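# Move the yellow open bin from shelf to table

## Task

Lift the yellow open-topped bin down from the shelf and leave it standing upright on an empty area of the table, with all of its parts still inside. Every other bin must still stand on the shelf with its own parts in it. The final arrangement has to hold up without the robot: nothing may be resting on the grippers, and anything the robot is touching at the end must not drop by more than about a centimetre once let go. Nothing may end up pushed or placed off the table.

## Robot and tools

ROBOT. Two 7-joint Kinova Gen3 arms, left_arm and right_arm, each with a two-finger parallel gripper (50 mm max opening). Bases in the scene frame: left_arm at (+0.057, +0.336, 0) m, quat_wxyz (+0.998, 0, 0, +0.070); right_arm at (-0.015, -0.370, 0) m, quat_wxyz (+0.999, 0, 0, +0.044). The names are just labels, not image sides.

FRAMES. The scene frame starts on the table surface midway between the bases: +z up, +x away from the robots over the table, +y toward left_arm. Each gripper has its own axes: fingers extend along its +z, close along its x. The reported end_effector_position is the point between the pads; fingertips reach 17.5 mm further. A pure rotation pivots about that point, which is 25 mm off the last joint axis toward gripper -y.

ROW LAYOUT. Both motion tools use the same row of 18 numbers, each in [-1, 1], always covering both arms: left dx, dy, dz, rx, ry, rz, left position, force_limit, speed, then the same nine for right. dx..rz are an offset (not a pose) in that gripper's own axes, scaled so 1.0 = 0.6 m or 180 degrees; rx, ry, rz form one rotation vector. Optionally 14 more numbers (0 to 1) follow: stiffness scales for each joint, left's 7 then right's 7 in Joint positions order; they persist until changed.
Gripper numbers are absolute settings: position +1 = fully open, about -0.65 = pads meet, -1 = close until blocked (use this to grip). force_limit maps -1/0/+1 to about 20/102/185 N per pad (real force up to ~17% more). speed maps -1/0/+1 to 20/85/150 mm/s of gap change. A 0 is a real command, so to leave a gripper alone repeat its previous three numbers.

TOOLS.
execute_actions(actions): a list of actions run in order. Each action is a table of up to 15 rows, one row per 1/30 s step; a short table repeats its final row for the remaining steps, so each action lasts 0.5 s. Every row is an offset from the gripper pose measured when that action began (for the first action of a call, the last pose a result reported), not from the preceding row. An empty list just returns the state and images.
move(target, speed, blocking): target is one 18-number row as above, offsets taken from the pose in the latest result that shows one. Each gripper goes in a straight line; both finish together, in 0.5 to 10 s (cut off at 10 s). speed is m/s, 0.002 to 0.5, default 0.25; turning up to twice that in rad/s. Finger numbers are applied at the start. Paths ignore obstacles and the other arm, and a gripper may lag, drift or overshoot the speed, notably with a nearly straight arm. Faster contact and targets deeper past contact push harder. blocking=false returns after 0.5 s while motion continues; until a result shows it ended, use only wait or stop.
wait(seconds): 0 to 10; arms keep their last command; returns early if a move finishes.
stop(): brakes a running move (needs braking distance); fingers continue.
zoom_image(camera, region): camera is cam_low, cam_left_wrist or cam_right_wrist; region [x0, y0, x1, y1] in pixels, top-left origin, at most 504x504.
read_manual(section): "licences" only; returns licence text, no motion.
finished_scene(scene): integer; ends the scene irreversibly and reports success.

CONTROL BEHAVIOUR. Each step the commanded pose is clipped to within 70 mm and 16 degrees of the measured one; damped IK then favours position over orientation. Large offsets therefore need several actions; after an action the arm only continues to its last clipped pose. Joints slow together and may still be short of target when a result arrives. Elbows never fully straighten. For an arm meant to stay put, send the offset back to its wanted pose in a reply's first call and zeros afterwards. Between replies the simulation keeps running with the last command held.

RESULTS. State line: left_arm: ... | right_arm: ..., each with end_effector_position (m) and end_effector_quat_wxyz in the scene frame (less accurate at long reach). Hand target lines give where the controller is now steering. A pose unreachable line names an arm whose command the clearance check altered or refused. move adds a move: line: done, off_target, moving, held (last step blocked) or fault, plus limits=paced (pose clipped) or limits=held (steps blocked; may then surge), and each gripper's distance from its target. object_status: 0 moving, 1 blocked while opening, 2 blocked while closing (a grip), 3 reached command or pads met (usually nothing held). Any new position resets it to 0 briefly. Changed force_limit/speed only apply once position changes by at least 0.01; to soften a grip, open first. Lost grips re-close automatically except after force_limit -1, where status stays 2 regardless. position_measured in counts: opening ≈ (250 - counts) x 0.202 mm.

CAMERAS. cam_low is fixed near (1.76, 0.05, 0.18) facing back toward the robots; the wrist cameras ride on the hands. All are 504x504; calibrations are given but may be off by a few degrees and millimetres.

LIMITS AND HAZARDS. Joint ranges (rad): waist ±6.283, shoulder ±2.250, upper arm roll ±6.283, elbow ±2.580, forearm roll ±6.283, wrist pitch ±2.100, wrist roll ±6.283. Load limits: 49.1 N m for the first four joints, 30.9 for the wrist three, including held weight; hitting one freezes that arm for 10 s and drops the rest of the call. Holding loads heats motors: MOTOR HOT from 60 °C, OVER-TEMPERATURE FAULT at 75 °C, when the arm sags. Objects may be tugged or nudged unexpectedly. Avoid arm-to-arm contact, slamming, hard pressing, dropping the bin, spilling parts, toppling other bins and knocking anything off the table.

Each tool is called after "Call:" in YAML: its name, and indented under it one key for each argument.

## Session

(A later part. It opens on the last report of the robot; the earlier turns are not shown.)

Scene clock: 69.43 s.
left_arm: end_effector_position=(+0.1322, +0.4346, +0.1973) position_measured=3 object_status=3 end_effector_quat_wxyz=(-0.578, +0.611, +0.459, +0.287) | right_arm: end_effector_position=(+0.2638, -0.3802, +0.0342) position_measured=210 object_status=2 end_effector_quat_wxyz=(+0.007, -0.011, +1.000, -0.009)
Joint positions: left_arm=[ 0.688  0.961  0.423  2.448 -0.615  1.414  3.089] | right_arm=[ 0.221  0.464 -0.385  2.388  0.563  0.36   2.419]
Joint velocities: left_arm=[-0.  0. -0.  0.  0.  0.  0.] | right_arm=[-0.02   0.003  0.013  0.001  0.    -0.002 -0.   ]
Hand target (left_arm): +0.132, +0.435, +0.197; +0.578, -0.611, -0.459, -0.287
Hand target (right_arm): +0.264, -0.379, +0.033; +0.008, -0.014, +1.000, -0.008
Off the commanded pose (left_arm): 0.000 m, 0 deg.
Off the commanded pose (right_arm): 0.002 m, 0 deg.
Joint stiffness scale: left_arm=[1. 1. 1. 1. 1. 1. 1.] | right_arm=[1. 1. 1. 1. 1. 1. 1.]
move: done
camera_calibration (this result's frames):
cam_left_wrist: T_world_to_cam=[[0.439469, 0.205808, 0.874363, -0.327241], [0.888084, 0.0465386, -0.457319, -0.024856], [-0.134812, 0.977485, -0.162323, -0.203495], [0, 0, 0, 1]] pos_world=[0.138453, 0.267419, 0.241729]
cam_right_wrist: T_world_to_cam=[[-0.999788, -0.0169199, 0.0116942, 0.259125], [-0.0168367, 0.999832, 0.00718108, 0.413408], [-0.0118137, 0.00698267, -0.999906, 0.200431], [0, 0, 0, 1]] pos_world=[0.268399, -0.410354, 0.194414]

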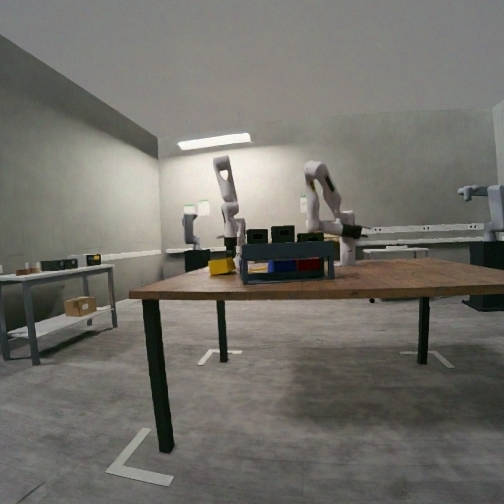

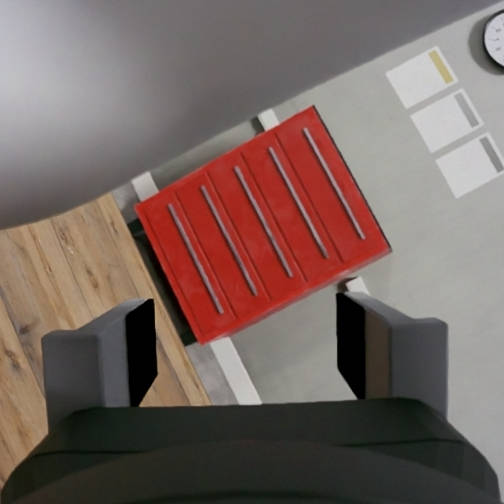

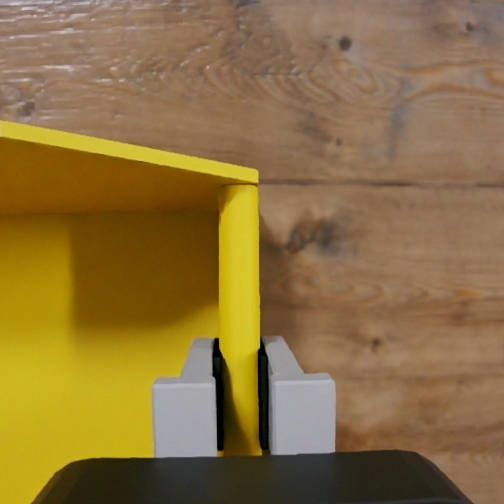

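Call:
execute_actions:
  actions:
    - [[0,0,0,0,0,0,1,0,0, 0,0,0,0,0,0,0.5,0.4,0]]
    - [[0,0,0,0,0,0,1,0,0, 0,0,-0.1,0,0,0,0.5,0.4,0]]
    - [[0,0,0,0,0,0,1,0,0, 0,0,-0.1,0,0,0,0.5,0.4,0]]
    - [[0,0,0,0,0,0,1,0,0, 0,0,-0.1,0,0,0,0.5,0.4,0]]
    - [[0,0,0,0,0,0,1,0,0, 0,0,-0.1,0,0,0,0.5,0.4,0]]

Scene clock: 72.53 s.
left_arm: end_effector_position=(+0.1322, +0.4346, +0.1973) position_measured=3 object_status=3 end_effector_quat_wxyz=(-0.578, +0.611, +0.459, +0.287) | right_arm: end_effector_position=(+0.2654, -0.3729, +0.2645) position_measured=78 object_status=3 end_effector_quat_wxyz=(+0.011, -0.026, +0.999, -0.018)
Joint positions: left_arm=[ 0.688  0.961  0.423  2.448 -0.615  1.414  3.089] | right_arm=[ 0.453 -0.04  -0.549  1.967  0.019  1.193  3.002]
Joint velocities: left_arm=[-0.001 -0.001 -0.     0.001 -0.001 -0.    -0.   ] | right_arm=[ 0.007 -0.017  0.001 -0.011 -0.001  0.007  0.002]
Hand target (left_arm): +0.132, +0.435, +0.197; +0.578, -0.611, -0.459, -0.287
Hand target (right_arm): +0.263, -0.373, +0.266; +0.009, -0.023, +1.000, -0.015
Off the commanded pose (left_arm): 0.000 m, 0 deg.
Off the commanded pose (right_arm): 0.003 m, 1 deg.
Joint stiffness scale: left_arm=[1. 1. 1. 1. 1. 1. 1.] | right_arm=[1. 1. 1. 1. 1. 1. 1.]
camera_calibration (this result's frames):
cam_left_wrist: T_world_to_cam=[[0.439469, 0.205808, 0.874363, -0.327241], [0.888084, 0.0465385, -0.45732, -0.024856], [-0.134812, 0.977485, -0.162323, -0.203495], [0, 0, 0, 1]] pos_world=[0.138453, 0.267419, 0.241729]
cam_right_wrist: T_world_to_cam=[[-0.998941, -0.0457529, 0.00475644, 0.249041], [-0.0458017, 0.998893, -0.0106989, 0.416588], [-0.00426167, -0.0109054, -0.999931, 0.422027], [0, 0, 0, 1]] pos_world=[0.269657, -0.400131, 0.42527]

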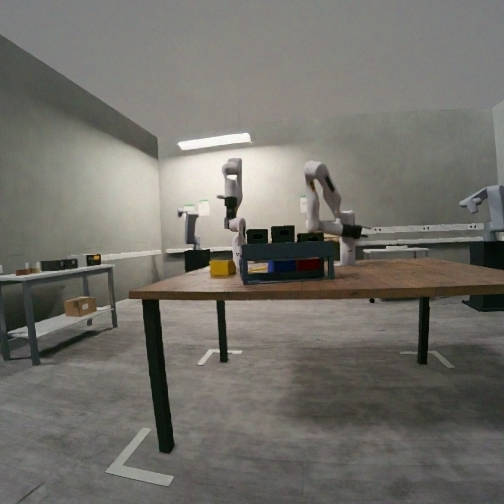

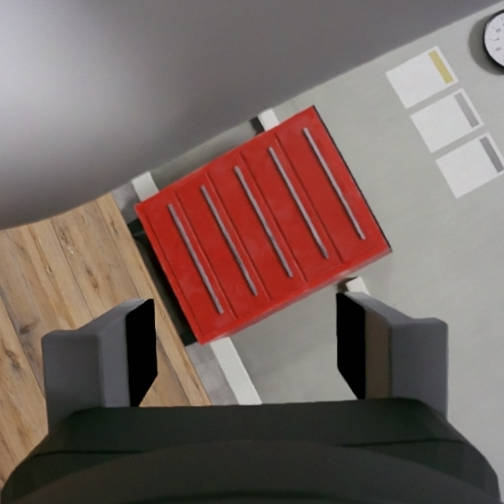

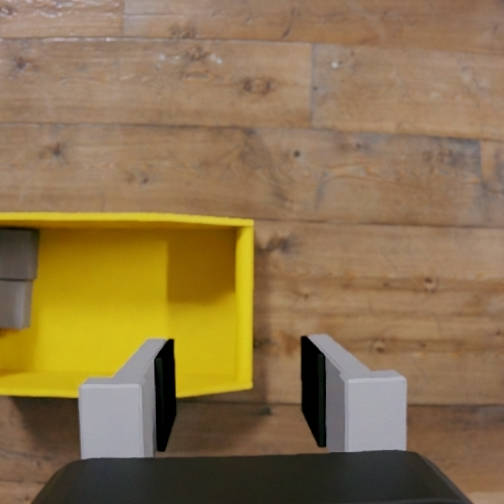

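Call:
finished_scene:
  scene: 1

The scene is finished: the task was done.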